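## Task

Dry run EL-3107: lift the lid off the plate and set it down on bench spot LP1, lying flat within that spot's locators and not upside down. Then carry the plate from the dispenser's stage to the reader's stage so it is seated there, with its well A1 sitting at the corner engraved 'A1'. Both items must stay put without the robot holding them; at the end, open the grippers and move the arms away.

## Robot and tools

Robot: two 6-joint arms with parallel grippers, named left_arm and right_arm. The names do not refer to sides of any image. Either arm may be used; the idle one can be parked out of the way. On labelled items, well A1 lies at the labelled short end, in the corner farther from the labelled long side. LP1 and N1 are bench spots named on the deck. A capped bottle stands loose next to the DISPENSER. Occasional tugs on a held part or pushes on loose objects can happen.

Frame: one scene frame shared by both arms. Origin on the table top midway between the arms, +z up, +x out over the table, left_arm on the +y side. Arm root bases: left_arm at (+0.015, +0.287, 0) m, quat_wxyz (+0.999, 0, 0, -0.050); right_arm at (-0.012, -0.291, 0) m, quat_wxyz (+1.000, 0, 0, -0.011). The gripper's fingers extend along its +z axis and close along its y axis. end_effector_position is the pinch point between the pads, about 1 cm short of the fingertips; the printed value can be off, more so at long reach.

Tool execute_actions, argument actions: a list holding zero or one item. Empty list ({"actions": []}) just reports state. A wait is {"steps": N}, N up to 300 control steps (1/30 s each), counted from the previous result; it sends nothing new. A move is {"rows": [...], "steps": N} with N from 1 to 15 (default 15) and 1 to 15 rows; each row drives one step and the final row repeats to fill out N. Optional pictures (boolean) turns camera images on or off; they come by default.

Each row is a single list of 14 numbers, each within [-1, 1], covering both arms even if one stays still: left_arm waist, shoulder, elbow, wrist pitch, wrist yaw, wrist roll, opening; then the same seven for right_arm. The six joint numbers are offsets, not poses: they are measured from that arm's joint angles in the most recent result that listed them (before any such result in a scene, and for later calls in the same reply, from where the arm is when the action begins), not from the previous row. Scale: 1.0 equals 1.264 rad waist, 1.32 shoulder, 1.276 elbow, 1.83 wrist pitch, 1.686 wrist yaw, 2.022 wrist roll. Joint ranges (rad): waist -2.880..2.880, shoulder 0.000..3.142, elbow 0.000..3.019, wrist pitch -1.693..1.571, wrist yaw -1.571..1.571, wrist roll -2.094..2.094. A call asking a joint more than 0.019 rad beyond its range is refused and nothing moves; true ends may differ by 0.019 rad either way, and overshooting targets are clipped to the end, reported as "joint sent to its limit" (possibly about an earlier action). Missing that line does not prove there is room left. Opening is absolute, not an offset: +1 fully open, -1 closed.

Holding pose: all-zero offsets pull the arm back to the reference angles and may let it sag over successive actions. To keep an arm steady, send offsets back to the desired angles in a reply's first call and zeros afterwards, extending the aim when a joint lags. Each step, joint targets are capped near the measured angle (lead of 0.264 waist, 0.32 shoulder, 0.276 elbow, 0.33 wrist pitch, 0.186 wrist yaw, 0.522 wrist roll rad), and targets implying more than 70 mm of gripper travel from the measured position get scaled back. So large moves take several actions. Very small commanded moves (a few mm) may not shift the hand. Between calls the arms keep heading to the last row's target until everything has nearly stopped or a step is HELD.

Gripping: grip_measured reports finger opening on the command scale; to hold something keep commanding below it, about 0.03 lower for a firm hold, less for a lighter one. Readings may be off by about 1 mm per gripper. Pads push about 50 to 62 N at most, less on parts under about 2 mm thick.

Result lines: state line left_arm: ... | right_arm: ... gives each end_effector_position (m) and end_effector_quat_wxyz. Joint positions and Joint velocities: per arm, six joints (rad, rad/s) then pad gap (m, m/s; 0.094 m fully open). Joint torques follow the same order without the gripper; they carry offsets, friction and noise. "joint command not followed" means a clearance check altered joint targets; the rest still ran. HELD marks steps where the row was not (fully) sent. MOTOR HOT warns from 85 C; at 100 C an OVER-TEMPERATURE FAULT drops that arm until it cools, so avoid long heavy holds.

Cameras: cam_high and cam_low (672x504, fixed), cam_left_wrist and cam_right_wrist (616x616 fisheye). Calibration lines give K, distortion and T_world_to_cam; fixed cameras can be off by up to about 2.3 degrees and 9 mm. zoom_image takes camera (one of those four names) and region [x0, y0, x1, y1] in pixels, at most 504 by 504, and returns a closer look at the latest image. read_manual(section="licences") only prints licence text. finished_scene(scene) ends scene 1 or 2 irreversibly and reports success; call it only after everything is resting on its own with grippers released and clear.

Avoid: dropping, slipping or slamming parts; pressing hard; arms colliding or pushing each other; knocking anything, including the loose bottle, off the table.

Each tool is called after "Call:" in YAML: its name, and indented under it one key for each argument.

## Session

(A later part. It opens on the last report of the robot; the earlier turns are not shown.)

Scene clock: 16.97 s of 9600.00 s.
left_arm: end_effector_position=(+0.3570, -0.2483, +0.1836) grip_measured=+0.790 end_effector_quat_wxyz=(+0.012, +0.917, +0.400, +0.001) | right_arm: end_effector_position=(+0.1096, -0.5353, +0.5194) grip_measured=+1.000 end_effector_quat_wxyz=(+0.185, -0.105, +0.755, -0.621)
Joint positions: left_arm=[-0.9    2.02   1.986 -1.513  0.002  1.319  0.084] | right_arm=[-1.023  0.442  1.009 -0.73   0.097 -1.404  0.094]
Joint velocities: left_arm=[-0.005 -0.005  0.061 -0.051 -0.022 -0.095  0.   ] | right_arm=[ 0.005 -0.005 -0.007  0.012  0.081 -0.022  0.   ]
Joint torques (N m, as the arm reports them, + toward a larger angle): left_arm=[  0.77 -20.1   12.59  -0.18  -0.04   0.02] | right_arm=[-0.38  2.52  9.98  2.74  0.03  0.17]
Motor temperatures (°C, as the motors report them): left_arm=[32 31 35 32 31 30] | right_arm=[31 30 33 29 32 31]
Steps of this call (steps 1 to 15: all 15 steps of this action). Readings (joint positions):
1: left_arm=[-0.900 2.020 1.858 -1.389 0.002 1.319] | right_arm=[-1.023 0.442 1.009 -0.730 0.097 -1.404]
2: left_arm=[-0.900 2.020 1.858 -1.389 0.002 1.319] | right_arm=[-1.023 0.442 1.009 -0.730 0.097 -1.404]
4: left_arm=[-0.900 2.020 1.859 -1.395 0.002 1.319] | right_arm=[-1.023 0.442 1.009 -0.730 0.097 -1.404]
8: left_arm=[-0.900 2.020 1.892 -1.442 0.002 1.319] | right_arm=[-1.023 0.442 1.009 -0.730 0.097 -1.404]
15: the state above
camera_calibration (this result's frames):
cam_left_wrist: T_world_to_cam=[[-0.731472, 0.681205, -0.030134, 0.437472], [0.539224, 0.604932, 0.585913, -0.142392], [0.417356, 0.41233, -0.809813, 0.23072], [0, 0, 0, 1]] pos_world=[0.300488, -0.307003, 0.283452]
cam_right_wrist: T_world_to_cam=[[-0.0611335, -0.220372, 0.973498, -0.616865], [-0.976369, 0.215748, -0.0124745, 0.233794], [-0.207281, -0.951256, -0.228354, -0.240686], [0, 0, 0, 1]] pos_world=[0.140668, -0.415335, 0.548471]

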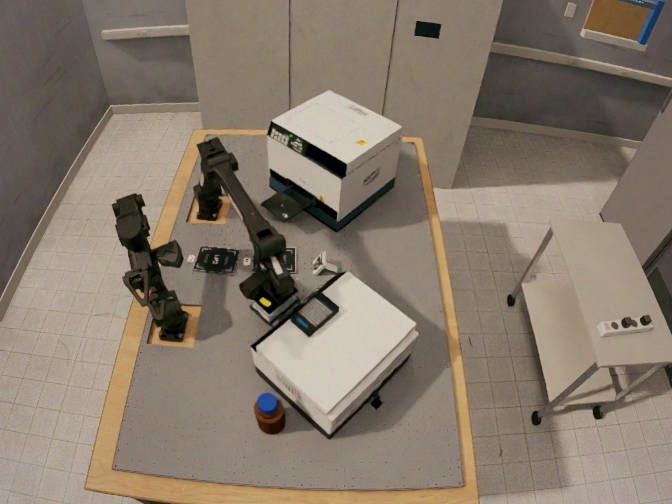

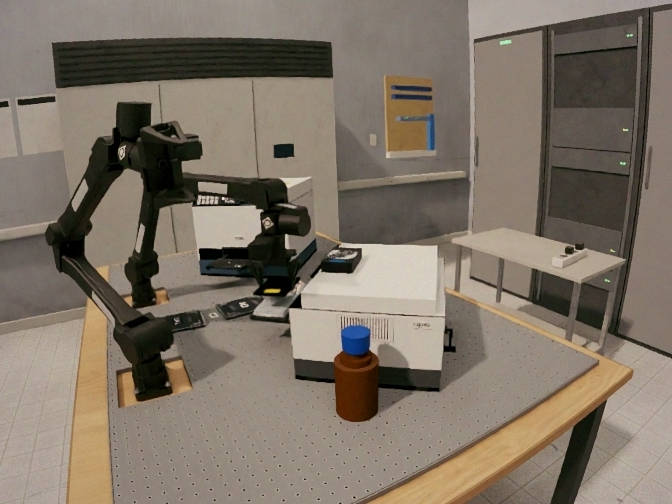

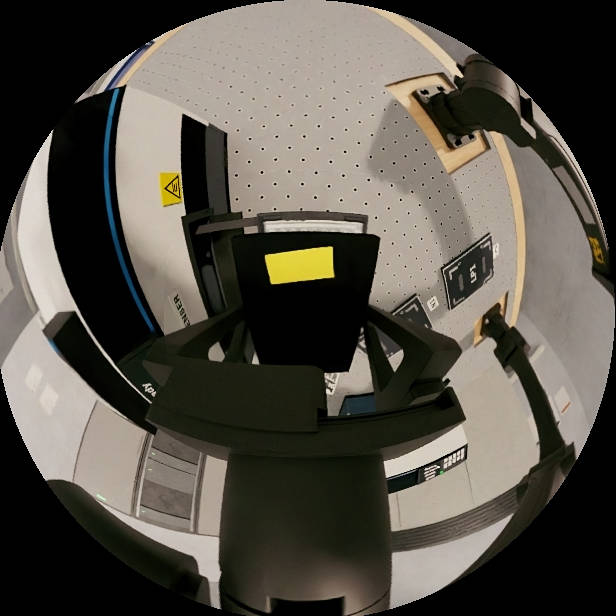

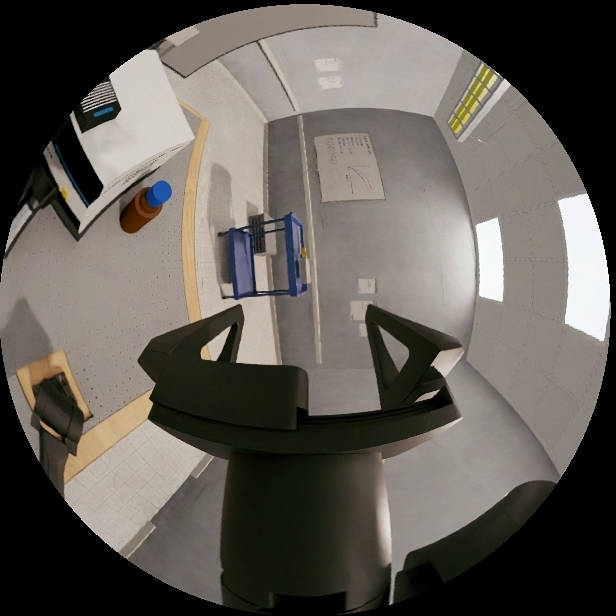

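Call:
execute_actions:
  actions:
    - {"rows":[[0,-0.03,-0.03,0.005,0,0,0.76,0,0,0,0,0,0,1],[0,-0.06,-0.07,0.015,0,0,0.76,0,0,0,0,0,0,1],[0,-0.09,-0.11,0.025,0,0,0.76,0,0,0,0,0,0,1],[0,-0.12,-0.15,0.035,0,0,0.76,0,0,0,0,0,0,1],[0,-0.15,-0.2,0.045,0,0,0.76,0,0,0,0,0,0,1],[-0.02,-0.18,-0.25,0.055,0,-0.05,0.76,0,0,0,0,0,0,1],[-0.04,-0.21,-0.3,0.065,0,-0.1,0.76,0,0,0,0,0,0,1],[-0.06,-0.24,-0.35,0.075,0,-0.2,0.76,0,0,0,0,0,0,1],[-0.08,-0.27,-0.4,0.085,0,-0.3,0.76,0,0,0,0,0,0,1],[-0.1,-0.3,-0.45,0.1,0,-0.4,0.76,0,0,0,0,0,0,1],[-0.12,-0.33,-0.5,0.11,0,-0.5,0.76,0,0,0,0,0,0,1],[-0.14,-0.36,-0.55,0.12,0,-0.6,0.76,0,0,0,0,0,0,1],[-0.16,-0.4,-0.6,0.13,0,-0.7,0.76,0,0,0,0,0,0,1]]}
  pictures: false

Call:
execute_actions:
  actions:
    - {"steps":25}
  pictures: false

Scene clock: 19.83 s of 9600.00 s.
left_arm: end_effector_position=(+0.1896, -0.1178, +0.1613) grip_measured=+0.790 end_effector_quat_wxyz=(-0.009, +0.774, +0.634, +0.002) | right_arm: end_effector_position=(+0.1096, -0.5353, +0.5194) grip_measured=+1.000 end_effector_quat_wxyz=(+0.185, -0.105, +0.755, -0.621)
Joint positions: left_arm=[-1.061  1.538  1.262 -1.312  0.001  0.608  0.084] | right_arm=[-1.023  0.442  1.009 -0.73   0.097 -1.404  0.094]
Joint velocities: left_arm=[-0.943 -1.011 -1.082  0.105  0.051 -2.85   0.   ] | right_arm=[-0.005  0.005 -0.022 -0.002 -0.051 -0.051  0.   ]
Joint torques (N m, as the arm reports them, + toward a larger angle): left_arm=[  2.82 -11.43  11.66   1.13  -0.16   0.  ] | right_arm=[-0.38  2.52  9.98  2.74  0.03  0.17]
Motor temperatures (°C, as the motors report them): left_arm=[32 32 35 32 31 30] | right_arm=[31 30 33 29 32 31]
Steps of this call (steps 1 to 15: the robot went on to your last target; steps 16 to 71: nothing new was sent; steps 72 to 86: all 15 steps of this action). Readings (joint positions):
72: left_arm=[-0.900 2.019 1.983 -1.517 0.002 1.319] | right_arm=[-1.023 0.442 1.009 -0.730 0.097 -1.404]
73: left_arm=[-0.900 2.011 1.966 -1.510 0.002 1.319] | right_arm=[-1.023 0.442 1.009 -0.730 0.097 -1.404]
75: left_arm=[-0.900 1.973 1.886 -1.483 0.002 1.319] | right_arm=[-1.023 0.442 1.009 -0.730 0.097 -1.404]
79: left_arm=[-0.907 1.834 1.646 -1.422 0.002 1.218] | right_arm=[-1.023 0.442 1.009 -0.730 0.097 -1.404]
86: the state above

Scene clock: 20.67 s of 9600.00 s.
left_arm: end_effector_position=(+0.1632, -0.1148, +0.1685) grip_measured=+0.790 end_effector_quat_wxyz=(+0.005, +0.535, +0.845, -0.006) | right_arm: end_effector_position=(+0.1096, -0.5353, +0.5194) grip_measured=+1.000 end_effector_quat_wxyz=(+0.185, -0.105, +0.755, -0.621)
Joint positions: left_arm=[-1.114  1.48   1.217 -1.291  0.004 -0.085  0.084] | right_arm=[-1.023  0.442  1.009 -0.73   0.097 -1.404  0.094]
Joint velocities: left_arm=[ 0.005 -0.005 -0.012  0.012  0.037 -0.081  0.001] | right_arm=[ 0.005 -0.005 -0.012 -0.007 -0.022  0.022  0.   ]
Joint torques (N m, as the arm reports them, + toward a larger angle): left_arm=[  2.61 -10.61   9.93   0.9   -0.27  -0.05] | right_arm=[-0.39  2.54  9.98  2.73  0.03  0.16]
Motor temperatures (°C, as the motors report them): left_arm=[32 32 35 32 31 30] | right_arm=[31 30 33 29 32 31]
Steps of this call (steps 1 to 25: the robot went on to your last target). Readings (joint positions):
1: left_arm=[-1.090 1.510 1.234 -1.311 0.003 0.512] | right_arm=[-1.023 0.442 1.009 -0.730 0.097 -1.404]
2: left_arm=[-1.113 1.492 1.220 -1.311 0.004 0.416] | right_arm=[-1.023 0.442 1.009 -0.730 0.097 -1.404]
4: left_arm=[-1.131 1.480 1.217 -1.306 0.005 0.239] | right_arm=[-1.023 0.442 1.009 -0.730 0.097 -1.404]
8: left_arm=[-1.121 1.480 1.217 -1.292 0.004 0.045] | right_arm=[-1.023 0.442 1.009 -0.730 0.097 -1.404]
25: the state above

Call:
execute_actions:
  actions:
    - {"rows":[[0.02,-0.02,-0.035,0.01,0,-0.1,0.76,0,0,0,0,0,0,1],[0.02,-0.04,-0.07,0.02,0,-0.2,0.76,0,0,0,0,0,0,1],[0.02,-0.06,-0.105,0.03,0,-0.3,0.76,0,0,0,0,0,0,1],[0.02,-0.08,-0.14,0.04,0,-0.4,0.76,0,0,0,0,0,0,1],[0.02,-0.1,-0.175,0.05,0,-0.505,0.76,0,0,0,0,0,0,1],[0.02,-0.12,-0.21,0.06,0,-0.505,0.76,0,0,0,0,0,0,1],[0.02,-0.14,-0.245,0.07,0,-0.505,0.76,0,0,0,0,0,0,1],[0.02,-0.16,-0.28,0.085,0,-0.505,0.76,0,0,0,0,0,0,1],[0.02,-0.175,-0.315,0.1,0,-0.505,0.76,0,0,0,0,0,0,1],[0.02,-0.19,-0.35,0.11,0,-0.505,0.76,0,0,0,0,0,0,1]]}
  pictures: false

Call:
execute_actions:
  actions:
    - {"steps":25}

Scene clock: 22.23 s of 9600.00 s.
left_arm: end_effector_position=(+0.1190, +0.0136, +0.0885) grip_measured=+0.790 end_effector_quat_wxyz=(-0.008, +0.089, +0.996, +0.013) | right_arm: end_effector_position=(+0.1096, -0.5353, +0.5194) grip_measured=+1.000 end_effector_quat_wxyz=(+0.185, -0.105, +0.755, -0.621)
Joint positions: left_arm=[-1.103  1.234  0.755 -1.122  0.004 -1.024  0.084] | right_arm=[-1.023  0.442  1.009 -0.73   0.097 -1.404  0.094]
Joint velocities: left_arm=[-0.015 -0.005  0.007  0.168  0.022 -0.505 -0.   ] | right_arm=[-0.005 -0.015 -0.007 -0.007 -0.022 -0.007  0.   ]
Joint torques (N m, as the arm reports them, + toward a larger angle): left_arm=[ 2.19 -7.92  9.97  0.96 -0.23 -0.03] | right_arm=[-0.4   2.52  9.98  2.74  0.03  0.17]
Motor temperatures (°C, as the motors report them): left_arm=[32 32 35 32 31 30] | right_arm=[31 30 34 29 32 31]
Steps of this call (steps 1 to 30: the robot went on to your last target; steps 31 to 32: nothing new was sent; steps 33 to 47: all 15 steps of this action). Readings (joint positions):
33: left_arm=[-1.114 1.480 1.213 -1.289 0.004 -0.113] | right_arm=[-1.023 0.442 1.009 -0.730 0.097 -1.404]
34: left_arm=[-1.114 1.475 1.199 -1.281 0.004 -0.173] | right_arm=[-1.023 0.442 1.009 -0.730 0.097 -1.404]
36: left_arm=[-1.110 1.447 1.135 -1.251 0.004 -0.359] | right_arm=[-1.023 0.442 1.009 -0.730 0.097 -1.404]
40: left_arm=[-1.103 1.348 0.940 -1.192 0.004 -0.738] | right_arm=[-1.023 0.442 1.009 -0.730 0.097 -1.404]
47: the state above

Scene clock: 23.07 s of 9600.00 s.
left_arm: end_effector_position=(+0.1205, +0.0098, +0.0884) grip_measured=+0.790 end_effector_quat_wxyz=(-0.004, +0.053, +0.999, +0.006) | right_arm: end_effector_position=(+0.1096, -0.5353, +0.5194) grip_measured=+1.000 end_effector_quat_wxyz=(+0.185, -0.105, +0.755, -0.621)
Joint positions: left_arm=[-1.103  1.234  0.755 -1.105  0.004 -1.096  0.084] | right_arm=[-1.023  0.442  1.009 -0.73   0.097 -1.404  0.094]
Joint velocities: left_arm=[-0.015  0.005 -0.002 -0.007 -0.051 -0.037 -0.001] | right_arm=[-0.005 -0.005 -0.007 -0.007 -0.007  0.022  0.   ]
Joint torques (N m, as the arm reports them, + toward a larger angle): left_arm=[ 3.35 -7.59 10.02  0.88 -0.19 -0.1 ] | right_arm=[-0.41  2.51  9.98  2.74  0.03  0.16]
Motor temperatures (°C, as the motors report them): left_arm=[32 32 35 32 31 30] | right_arm=[31 30 34 29 32 31]
Steps of this call (steps 1 to 25: the robot went on to your last target). Readings (joint positions):
1: left_arm=[-1.103 1.234 0.755 -1.115 0.004 -1.038] | right_arm=[-1.023 0.442 1.009 -0.730 0.097 -1.404]
2: left_arm=[-1.103 1.234 0.755 -1.110 0.004 -1.050] | right_arm=[-1.023 0.442 1.009 -0.730 0.097 -1.404]
4: left_arm=[-1.103 1.234 0.755 -1.107 0.004 -1.067] | right_arm=[-1.023 0.442 1.009 -0.730 0.097 -1.404]
8: left_arm=[-1.103 1.234 0.755 -1.105 0.004 -1.085] | right_arm=[-1.023 0.442 1.009 -0.730 0.097 -1.404]
25: the state above
camera_calibration (this result's frames):
cam_left_wrist: T_world_to_cam=[[-0.107683, -0.994016, -0.0183642, 0.0260233], [-0.796414, 0.0751903, 0.60006, 0.0496828], [-0.595088, 0.0792416, -0.799745, 0.270344], [0, 0, 0, 1]] pos_world=[0.203249, 0.000709489, 0.186871]
cam_right_wrist: T_world_to_cam=[[-0.0611335, -0.220372, 0.973498, -0.616865], [-0.976369, 0.215748, -0.0124745, 0.233794], [-0.207281, -0.951256, -0.228354, -0.240686], [0, 0, 0, 1]] pos_world=[0.140668, -0.415335, 0.548471]

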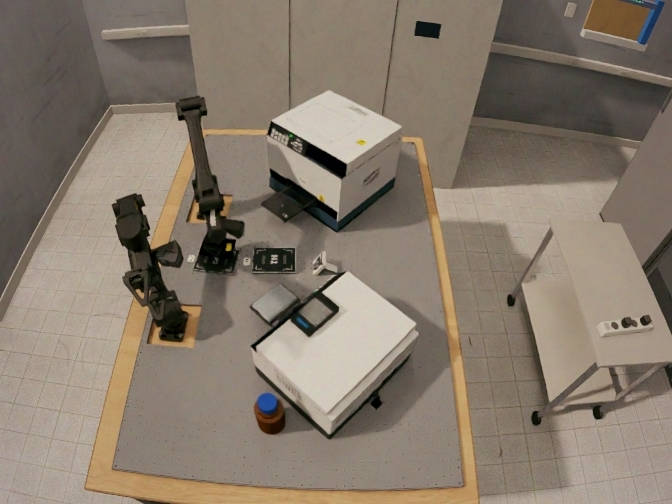

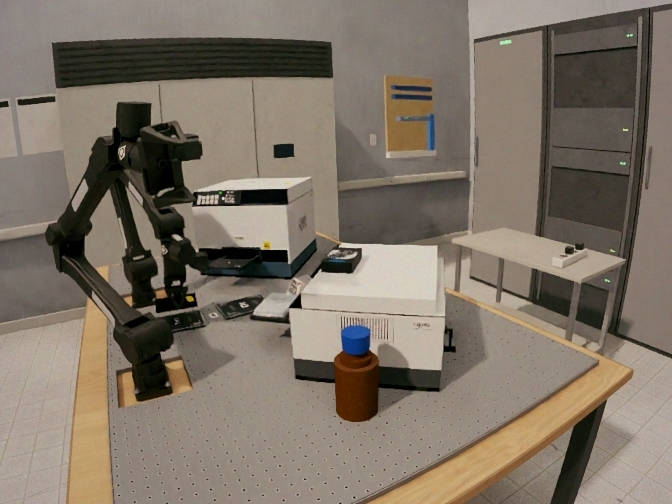

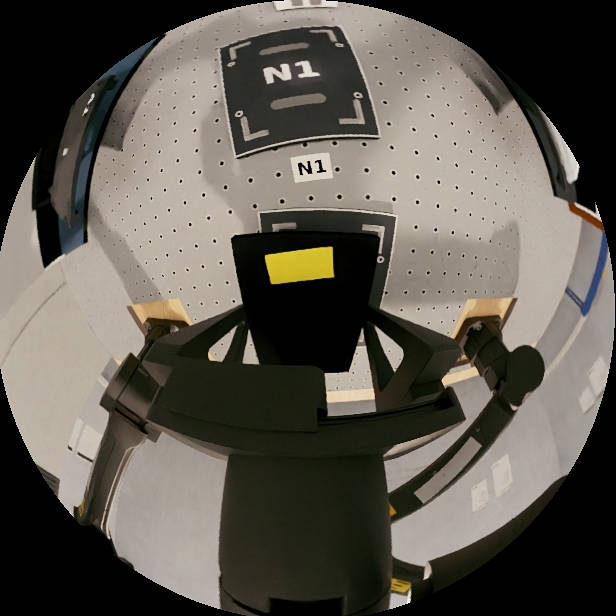

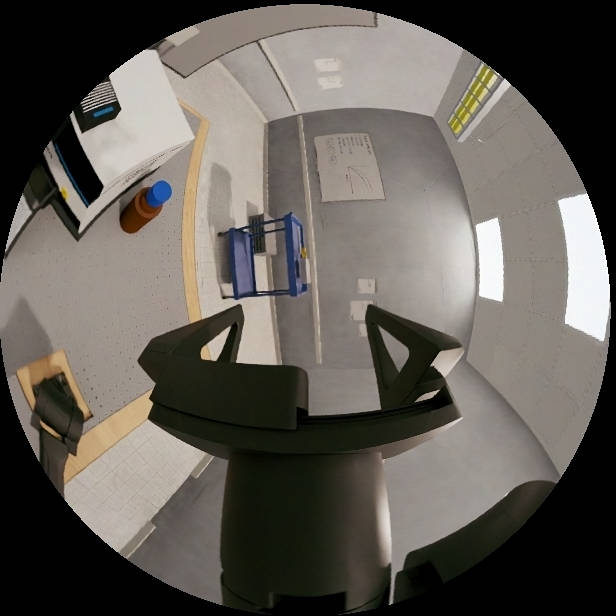

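Call:
execute_actions:
  actions:
    - {"rows":[[-0.02,0.02,-0.005,0.02,0,-0.02,0.76,0,0,0,0,0,0,1],[-0.035,0.035,-0.01,0.035,0,-0.033,0.76,0,0,0,0,0,0,1],[-0.05,0.05,-0.015,0.05,0,-0.033,0.76,0,0,0,0,0,0,1],[-0.054,0.064,-0.018,0.068,0,-0.033,0.76,0,0,0,0,0,0,1]]}
  pictures: false

Call:
execute_actions:
  actions:
    - {"steps":8}

Call:
zoom_image:
  camera: "cam_left_wrist"
  region: [180, 150, 430, 380]

Scene clock: 25.23 s of 9600.00 s.
left_arm: end_effector_position=(+0.1072, -0.0077, +0.0580) grip_measured=+0.790 end_effector_quat_wxyz=(-0.003, +0.056, +0.998, +0.003) | right_arm: end_effector_position=(+0.1096, -0.5353, +0.5194) grip_measured=+1.000 end_effector_quat_wxyz=(+0.185, -0.105, +0.755, -0.621)
Joint positions: left_arm=[-1.164  1.315  0.732 -0.996  0.003 -1.151  0.084] | right_arm=[-1.023  0.442  1.009 -0.73   0.097 -1.404  0.094]
Joint velocities: left_arm=[ 0.005 -0.005  0.007  0.017  0.066 -0.022  0.001] | right_arm=[ 0.005 -0.005 -0.002  0.012 -0.007 -0.022  0.   ]
Joint torques (N m, as the arm reports them, + toward a larger angle): left_arm=[ 1.61 -8.21  8.09  0.67 -0.24 -0.06] | right_arm=[-0.38  2.51  9.99  2.74  0.03  0.17]
Motor temperatures (°C, as the motors report them): left_arm=[32 32 35 32 31 30] | right_arm=[31 30 34 29 32 31]
Steps of this call (steps 1 to 15: the robot went on to your last target; steps 16 to 50: nothing new was sent; steps 51 to 65: all 15 steps of this action). Readings (joint positions):
51: left_arm=[-1.103 1.235 0.755 -1.102 0.004 -1.101] | right_arm=[-1.023 0.442 1.009 -0.730 0.097 -1.404]
52: left_arm=[-1.106 1.237 0.753 -1.092 0.004 -1.110] | right_arm=[-1.023 0.442 1.009 -0.730 0.097 -1.404]
54: left_arm=[-1.124 1.253 0.748 -1.052 0.003 -1.126] | right_arm=[-1.023 0.442 1.009 -0.730 0.097 -1.404]
58: left_arm=[-1.162 1.306 0.739 -1.000 0.003 -1.142] | right_arm=[-1.023 0.442 1.009 -0.730 0.097 -1.404]
65: the state above

Scene clock: 25.50 s of 9600.00 s.
left_arm: end_effector_position=(+0.1072, -0.0077, +0.0580) grip_measured=+0.790 end_effector_quat_wxyz=(-0.003, +0.055, +0.998, +0.003) | right_arm: end_effector_position=(+0.1096, -0.5353, +0.5194) grip_measured=+1.000 end_effector_quat_wxyz=(+0.185, -0.105, +0.755, -0.621)
Joint positions: left_arm=[-1.164  1.315  0.732 -0.996  0.003 -1.154  0.084] | right_arm=[-1.023  0.442  1.009 -0.73   0.097 -1.404  0.094]
Joint velocities: left_arm=[-0.015 -0.015 -0.007  0.007  0.022 -0.066  0.001] | right_arm=[-0.015  0.005 -0.012 -0.022 -0.11   0.022  0.   ]
Joint torques (N m, as the arm reports them, + toward a larger angle): left_arm=[ 1.31 -7.88  8.44  0.76 -0.19 -0.11] | right_arm=[-0.38  2.53  9.98  2.73  0.03  0.16]
Motor temperatures (°C, as the motors report them): left_arm=[32 31 35 32 31 30] | right_arm=[31 30 34 29 32 31]
Steps of this call (steps 1 to 8: the robot went on to your last target). Readings (joint positions):
1: left_arm=[-1.164 1.315 0.732 -0.996 0.003 -1.152] | right_arm=[-1.023 0.442 1.009 -0.730 0.097 -1.404]
2: left_arm=[-1.164 1.315 0.732 -0.996 0.003 -1.152] | right_arm=[-1.023 0.442 1.009 -0.730 0.097 -1.404]
4: left_arm=[-1.164 1.315 0.732 -0.996 0.003 -1.153] | right_arm=[-1.023 0.442 1.009 -0.730 0.097 -1.404]
8: the state above
camera_calibration (this result's frames):
cam_left_wrist: T_world_to_cam=[[-0.111437, -0.993675, -0.0138194, 0.00677544], [-0.797786, 0.0811596, 0.597454, 0.0589466], [-0.592554, 0.0776033, -0.801784, 0.239315], [0, 0, 0, 1]] pos_world=[0.189589, -0.0166231, 0.156755]
cam_right_wrist: T_world_to_cam=[[-0.0611335, -0.220372, 0.973498, -0.616865], [-0.976369, 0.215748, -0.0124745, 0.233794], [-0.207281, -0.951256, -0.228354, -0.240686], [0, 0, 0, 1]] pos_world=[0.140668, -0.415335, 0.548471]

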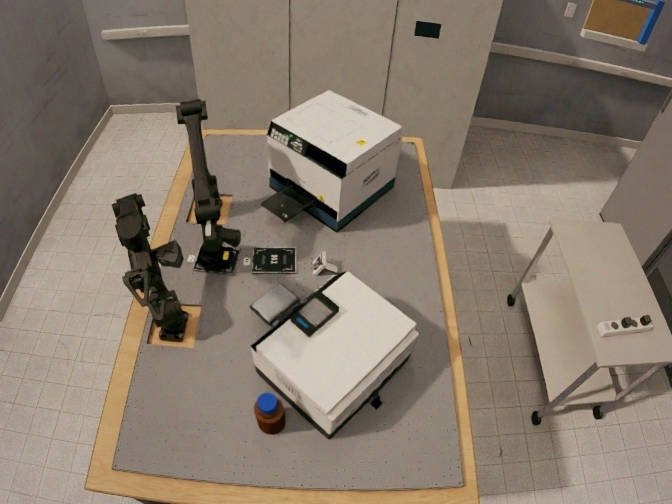

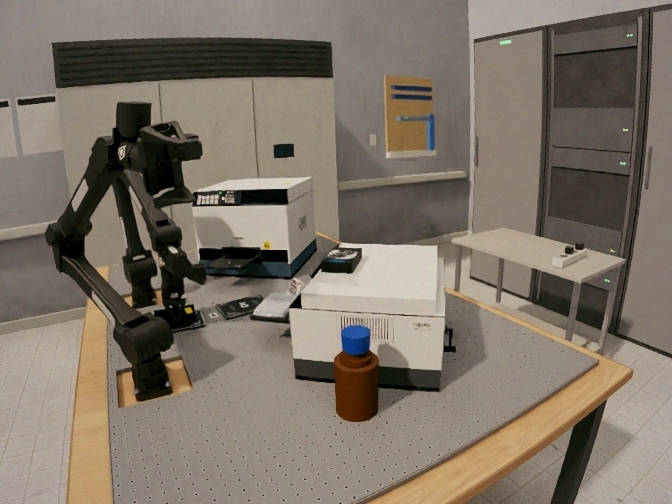

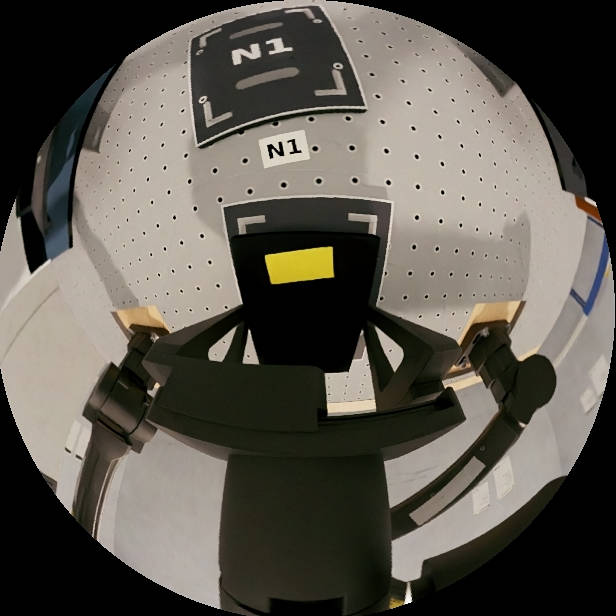

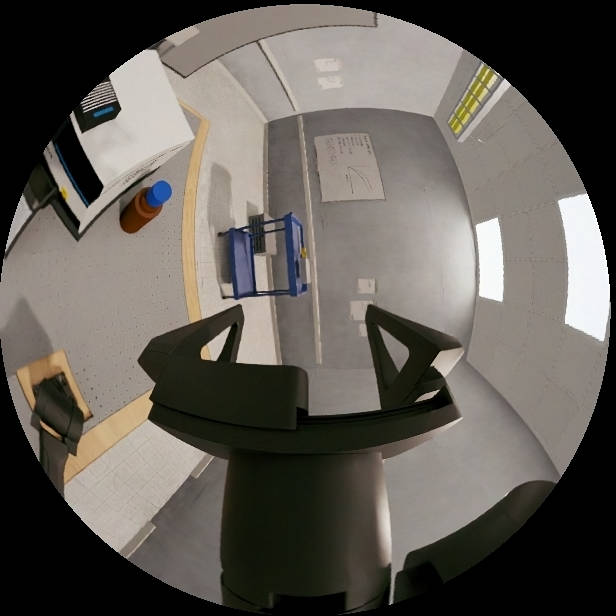

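Region (180, 150, 430, 380) of cam_left_wrist's 616x616 image, scaled by 2.016, with more detail than that image has; it fills the top 464 rows of this view, and the rest is white.

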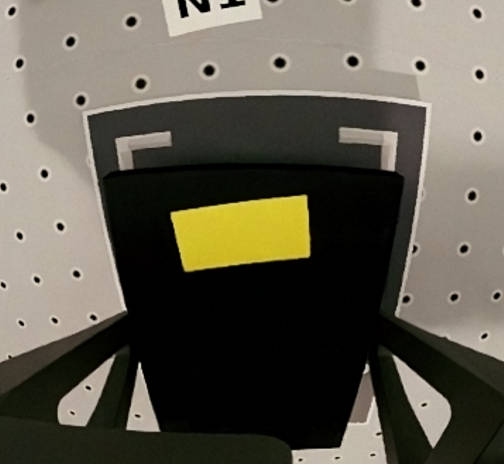

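Call:
execute_actions:
  actions:
    - {"rows":[[0.021,0.027,0.01,0.023,0,-0.009,0.76,0,0,0,0,0,0,1]]}

Call:
zoom_image:
  camera: "cam_left_wrist"
  region: [180, 150, 430, 380]

Scene clock: 30.40 s of 9600.00 s.
left_arm: end_effector_position=(+0.1123, -0.0113, +0.0522) grip_measured=+0.790 end_effector_quat_wxyz=(-0.002, +0.045, +0.999, +0.000) | right_arm: end_effector_position=(+0.1096, -0.5353, +0.5194) grip_measured=+1.000 end_effector_quat_wxyz=(+0.185, -0.105, +0.755, -0.621)
Joint positions: left_arm=[-1.151  1.335  0.732 -0.97   0.003 -1.162  0.084] | right_arm=[-1.023  0.442  1.009 -0.73   0.097 -1.404  0.094]
Joint velocities: left_arm=[ 0.005 -0.005 -0.002  0.007 -0.051 -0.022  0.001] | right_arm=[-0.015 -0.015 -0.002 -0.002 -0.037 -0.051  0.   ]
Joint torques (N m, as the arm reports them, + toward a larger angle): left_arm=[ 2.91 -7.44  8.99  0.86 -0.23 -0.08] | right_arm=[-0.39  2.54  9.98  2.73  0.03  0.17]
Motor temperatures (°C, as the motors report them): left_arm=[32 31 35 32 31 30] | right_arm=[31 30 34 29 32 31]
Steps of this call (steps 1 to 15: the robot went on to your last target; steps 16 to 90: nothing new was sent; then 1.40 s passed at rest; steps 91 to 105: all 15 steps of this action). Readings (joint positions):
91: left_arm=[-1.163 1.316 0.732 -0.993 0.003 -1.155] | right_arm=[-1.023 0.442 1.009 -0.730 0.097 -1.404]
92: left_arm=[-1.161 1.318 0.732 -0.985 0.003 -1.157] | right_arm=[-1.023 0.442 1.009 -0.730 0.097 -1.404]
94: left_arm=[-1.156 1.326 0.732 -0.973 0.003 -1.159] | right_arm=[-1.023 0.442 1.009 -0.730 0.097 -1.404]
98: left_arm=[-1.151 1.335 0.732 -0.970 0.003 -1.161] | right_arm=[-1.023 0.442 1.009 -0.730 0.097 -1.404]
105: the state above
camera_calibration (this result's frames):
cam_left_wrist: T_world_to_cam=[[-0.0905428, -0.995861, -0.00792632, 0.00103702], [-0.800562, 0.0680477, 0.595373, 0.0670657], [-0.59237, 0.0602523, -0.80341, 0.237883], [0, 0, 0, 1]] pos_world=[0.194699, -0.0178639, 0.151197]
cam_right_wrist: T_world_to_cam=[[-0.0611335, -0.220372, 0.973498, -0.616865], [-0.976369, 0.215748, -0.0124745, 0.233794], [-0.207281, -0.951256, -0.228354, -0.240686], [0, 0, 0, 1]] pos_world=[0.140668, -0.415335, 0.548471]

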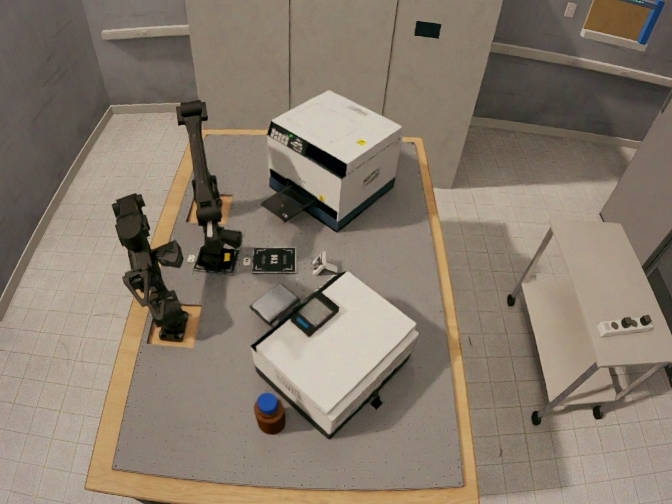

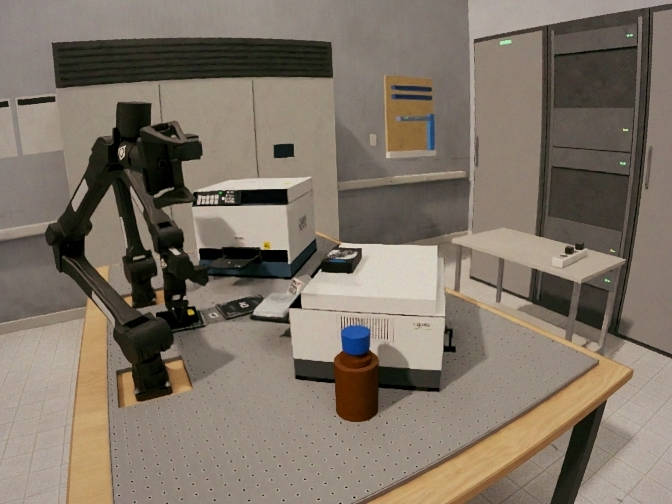

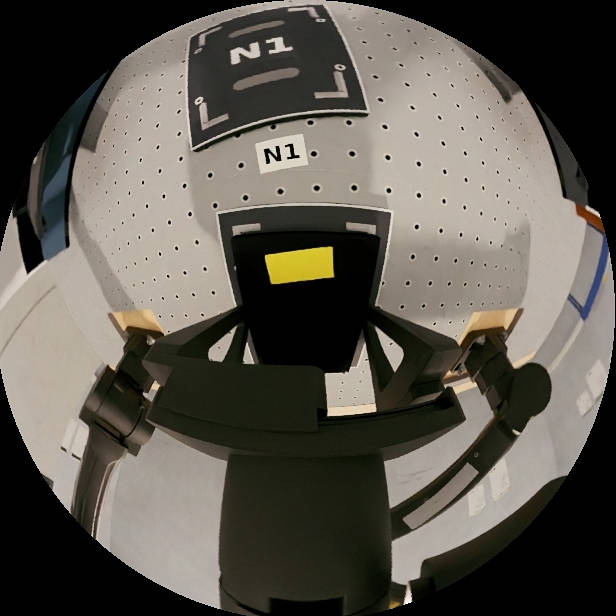

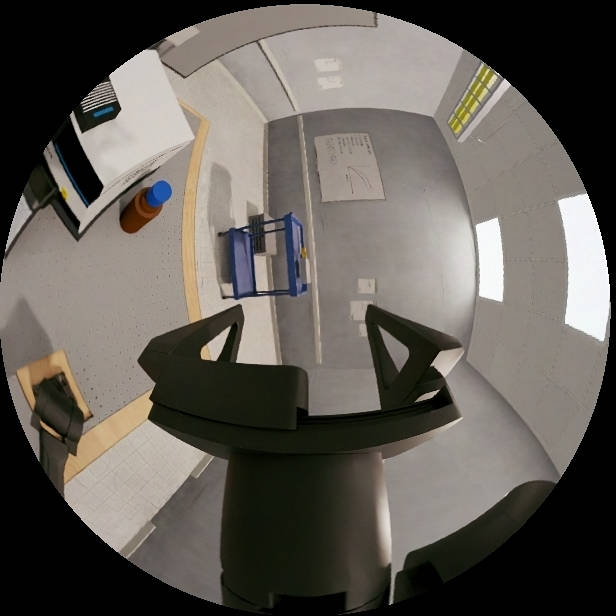

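Region (180, 150, 430, 380) of cam_left_wrist's 616x616 image, scaled by 2.016, with more detail than that image has; it fills the top 464 rows of this view, and the rest is white.

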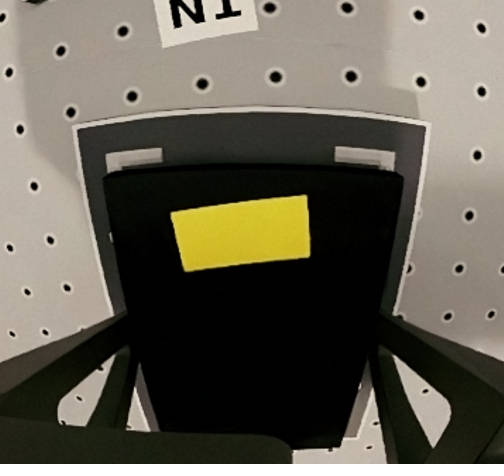

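Call:
execute_actions:
  actions:
    - {"rows":[[-0.016,0.017,-0.012,0.016,0,0,0.76,0,0,0,0,0,0,1]]}

Call:
zoom_image:
  camera: "cam_left_wrist"
  region: [180, 150, 430, 380]

Scene clock: 31.57 s of 9600.00 s.
left_arm: end_effector_position=(+0.1101, -0.0094, +0.0473) grip_measured=+0.790 end_effector_quat_wxyz=(-0.002, +0.047, +0.999, +0.001) | right_arm: end_effector_position=(+0.1096, -0.5353, +0.5194) grip_measured=+1.000 end_effector_quat_wxyz=(+0.185, -0.105, +0.755, -0.621)
Joint positions: left_arm=[-1.156  1.339  0.72  -0.956  0.003 -1.163  0.084] | right_arm=[-1.023  0.442  1.009 -0.73   0.097 -1.404  0.094]
Joint velocities: left_arm=[-0.015  0.005  0.012 -0.002  0.037 -0.022 -0.   ] | right_arm=[-0.005 -0.005 -0.007  0.002 -0.022 -0.007  0.   ]
Joint torques (N m, as the arm reports them, + toward a larger angle): left_arm=[ 0.98 -6.85  7.67  0.81 -0.24  0.03] | right_arm=[-0.39  2.56  9.98  2.74  0.03  0.17]
Motor temperatures (°C, as the motors report them): left_arm=[32 31 35 32 31 30] | right_arm=[31 30 34 29 32 31]
Steps of this call (steps 1 to 15: the robot went on to your last target; steps 16 to 20: nothing new was sent; steps 21 to 35: all 15 steps of this action). Readings (joint positions):
21: left_arm=[-1.152 1.335 0.731 -0.967 0.003 -1.163] | right_arm=[-1.023 0.442 1.009 -0.730 0.097 -1.404]
22: left_arm=[-1.152 1.335 0.729 -0.962 0.003 -1.163] | right_arm=[-1.023 0.442 1.009 -0.730 0.097 -1.404]
24: left_arm=[-1.154 1.336 0.724 -0.958 0.003 -1.163] | right_arm=[-1.023 0.442 1.009 -0.730 0.097 -1.404]
28: left_arm=[-1.156 1.339 0.720 -0.957 0.003 -1.163] | right_arm=[-1.023 0.442 1.009 -0.730 0.097 -1.404]
35: the state above
camera_calibration (this result's frames):
cam_left_wrist: T_world_to_cam=[[-0.0951057, -0.99542, -0.00967725, 0.00328522], [-0.799891, 0.0706304, 0.595974, 0.0679866], [-0.592561, 0.0644213, -0.802945, 0.23251], [0, 0, 0, 1]] pos_world=[0.192471, -0.0165103, 0.146206]
cam_right_wrist: T_world_to_cam=[[-0.0611335, -0.220372, 0.973498, -0.616865], [-0.976369, 0.215748, -0.0124745, 0.233794], [-0.207281, -0.951256, -0.228354, -0.240686], [0, 0, 0, 1]] pos_world=[0.140668, -0.415335, 0.548471]

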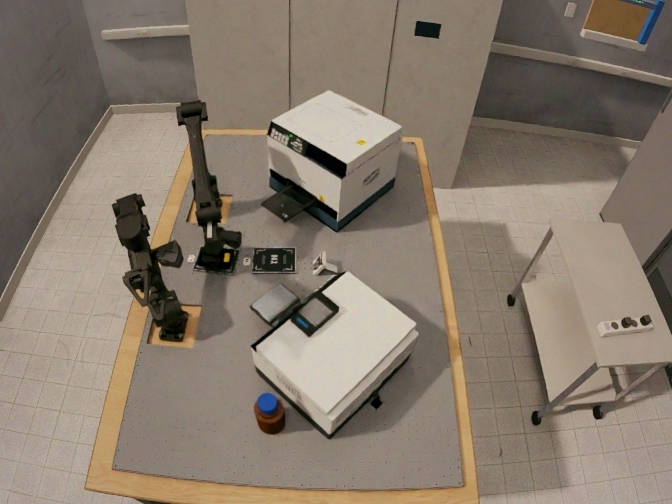

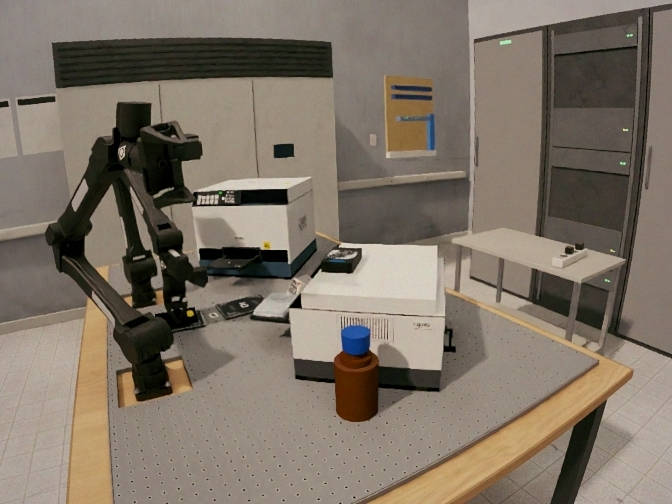

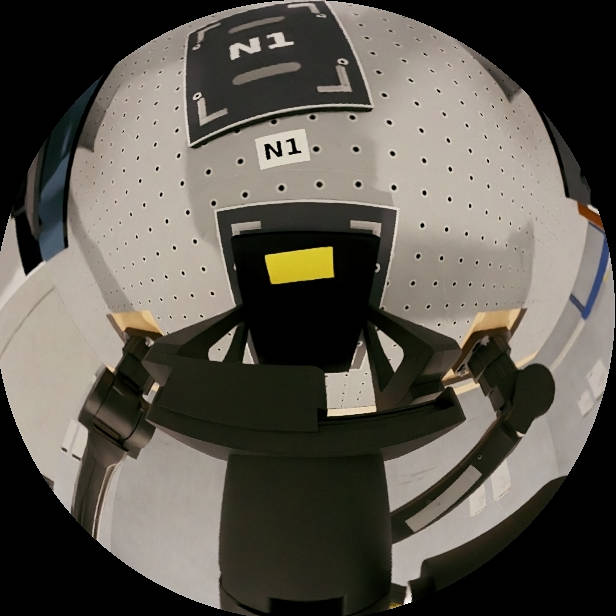

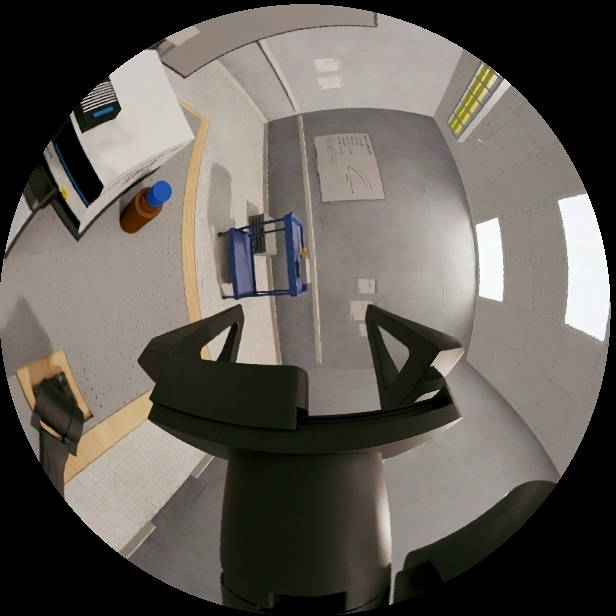

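Region (180, 150, 430, 380) of cam_left_wrist's 616x616 image, scaled by 2.016, with more detail than that image has; it fills the top 464 rows of this view, and the rest is white.

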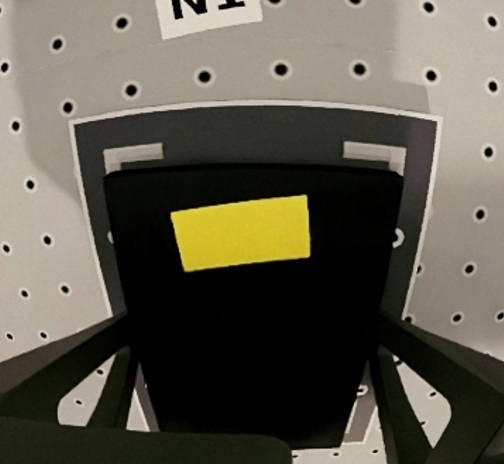

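Good; need ~1 mm right. Lower via shoulder with matching pitch.

Call:
execute_actions:
  actions:
    - {"rows":[[0,0.024,-0.007,0.017,0,-0.006,0.76,0,0,0,0,0,0,1]]}

Call:
zoom_image:
  camera: "cam_left_wrist"
  region: [180, 150, 430, 380]

Scene clock: 32.53 s of 9600.00 s.
left_arm: end_effector_position=(+0.1103, -0.0098, +0.0420) grip_measured=+0.790 end_effector_quat_wxyz=(-0.002, +0.044, +0.999, +0.003) | right_arm: end_effector_position=(+0.1096, -0.5353, +0.5194) grip_measured=+1.000 end_effector_quat_wxyz=(+0.185, -0.105, +0.755, -0.621)
Joint positions: left_arm=[-1.156  1.352  0.716 -0.941  0.003 -1.168  0.084] | right_arm=[-1.023  0.442  1.009 -0.73   0.097 -1.404  0.094]
Joint velocities: left_arm=[-0.015 -0.015 -0.007  0.002  0.007  0.051  0.   ] | right_arm=[-0.005 -0.005  0.012 -0.002  0.11   0.022  0.   ]
Joint torques (N m, as the arm reports them, + toward a larger angle): left_arm=[ 1.13 -7.47  7.52  0.92 -0.26 -0.06] | right_arm=[-0.4   2.5   9.98  2.74  0.03  0.17]
Motor temperatures (°C, as the motors report them): left_arm=[32 31 35 32 31 30] | right_arm=[31 30 34 29 32 31]
Steps of this call (steps 1 to 14: the robot went on to your last target; steps 15 to 29: all 15 steps of this action). Readings (joint positions):
15: left_arm=[-1.156 1.339 0.719 -0.954 0.003 -1.163] | right_arm=[-1.023 0.442 1.009 -0.730 0.097 -1.404]
16: left_arm=[-1.156 1.341 0.719 -0.949 0.003 -1.163] | right_arm=[-1.023 0.442 1.009 -0.730 0.097 -1.404]
18: left_arm=[-1.156 1.347 0.718 -0.942 0.003 -1.164] | right_arm=[-1.023 0.442 1.009 -0.730 0.097 -1.404]
22: left_arm=[-1.156 1.352 0.716 -0.941 0.003 -1.167] | right_arm=[-1.023 0.442 1.009 -0.730 0.097 -1.404]
29: the state above
camera_calibration (this result's frames):
cam_left_wrist: T_world_to_cam=[[-0.0897966, -0.99588, -0.0126561, 0.00233161], [-0.799919, 0.064545, 0.596627, 0.0712605], [-0.593352, 0.0636989, -0.802419, 0.228482], [0, 0, 0, 1]] pos_world=[0.192782, -0.0168316, 0.140852]
cam_right_wrist: T_world_to_cam=[[-0.0611335, -0.220372, 0.973498, -0.616865], [-0.976369, 0.215748, -0.0124745, 0.233794], [-0.207281, -0.951256, -0.228354, -0.240686], [0, 0, 0, 1]] pos_world=[0.140668, -0.415335, 0.548471]

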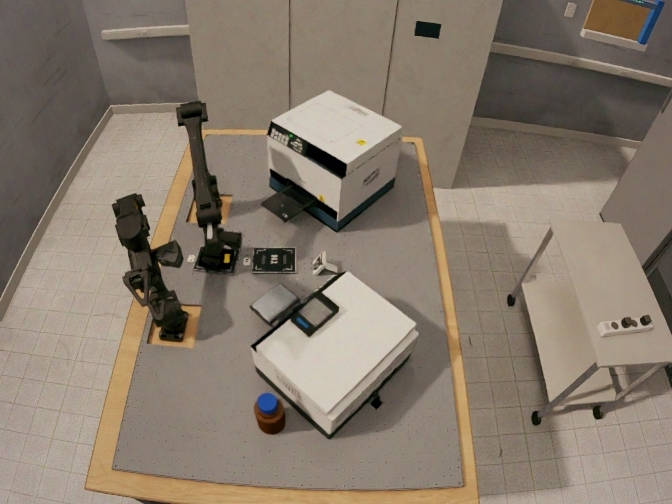

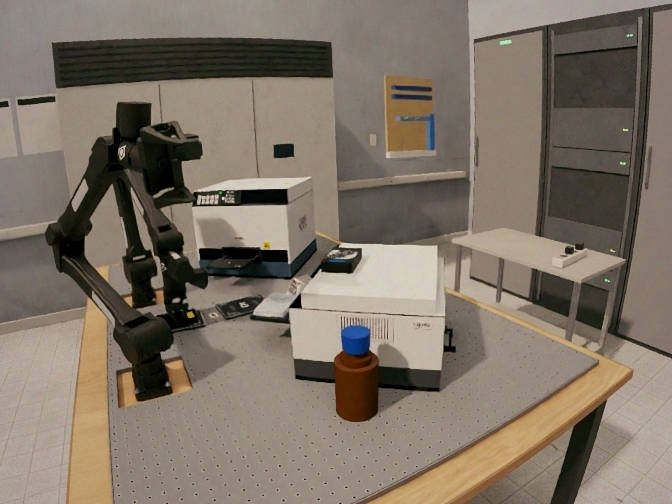

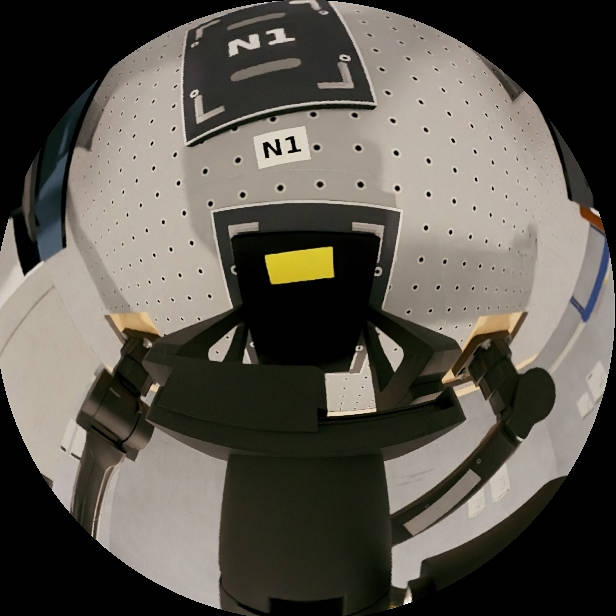

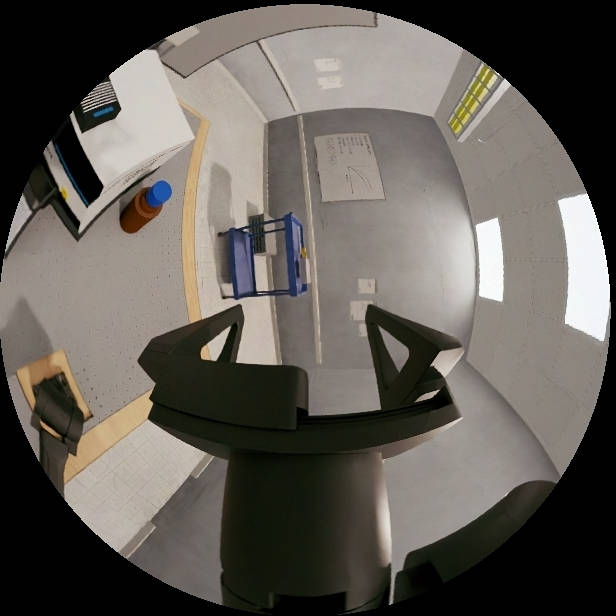

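Region (180, 150, 430, 380) of cam_left_wrist's 616x616 image, scaled by 2.016, with more detail than that image has; it fills the top 464 rows of this view, and the rest is white.

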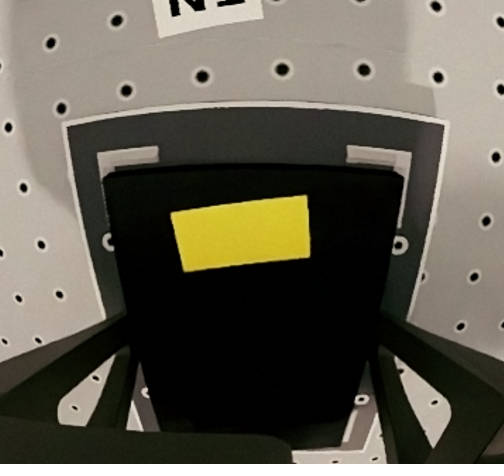

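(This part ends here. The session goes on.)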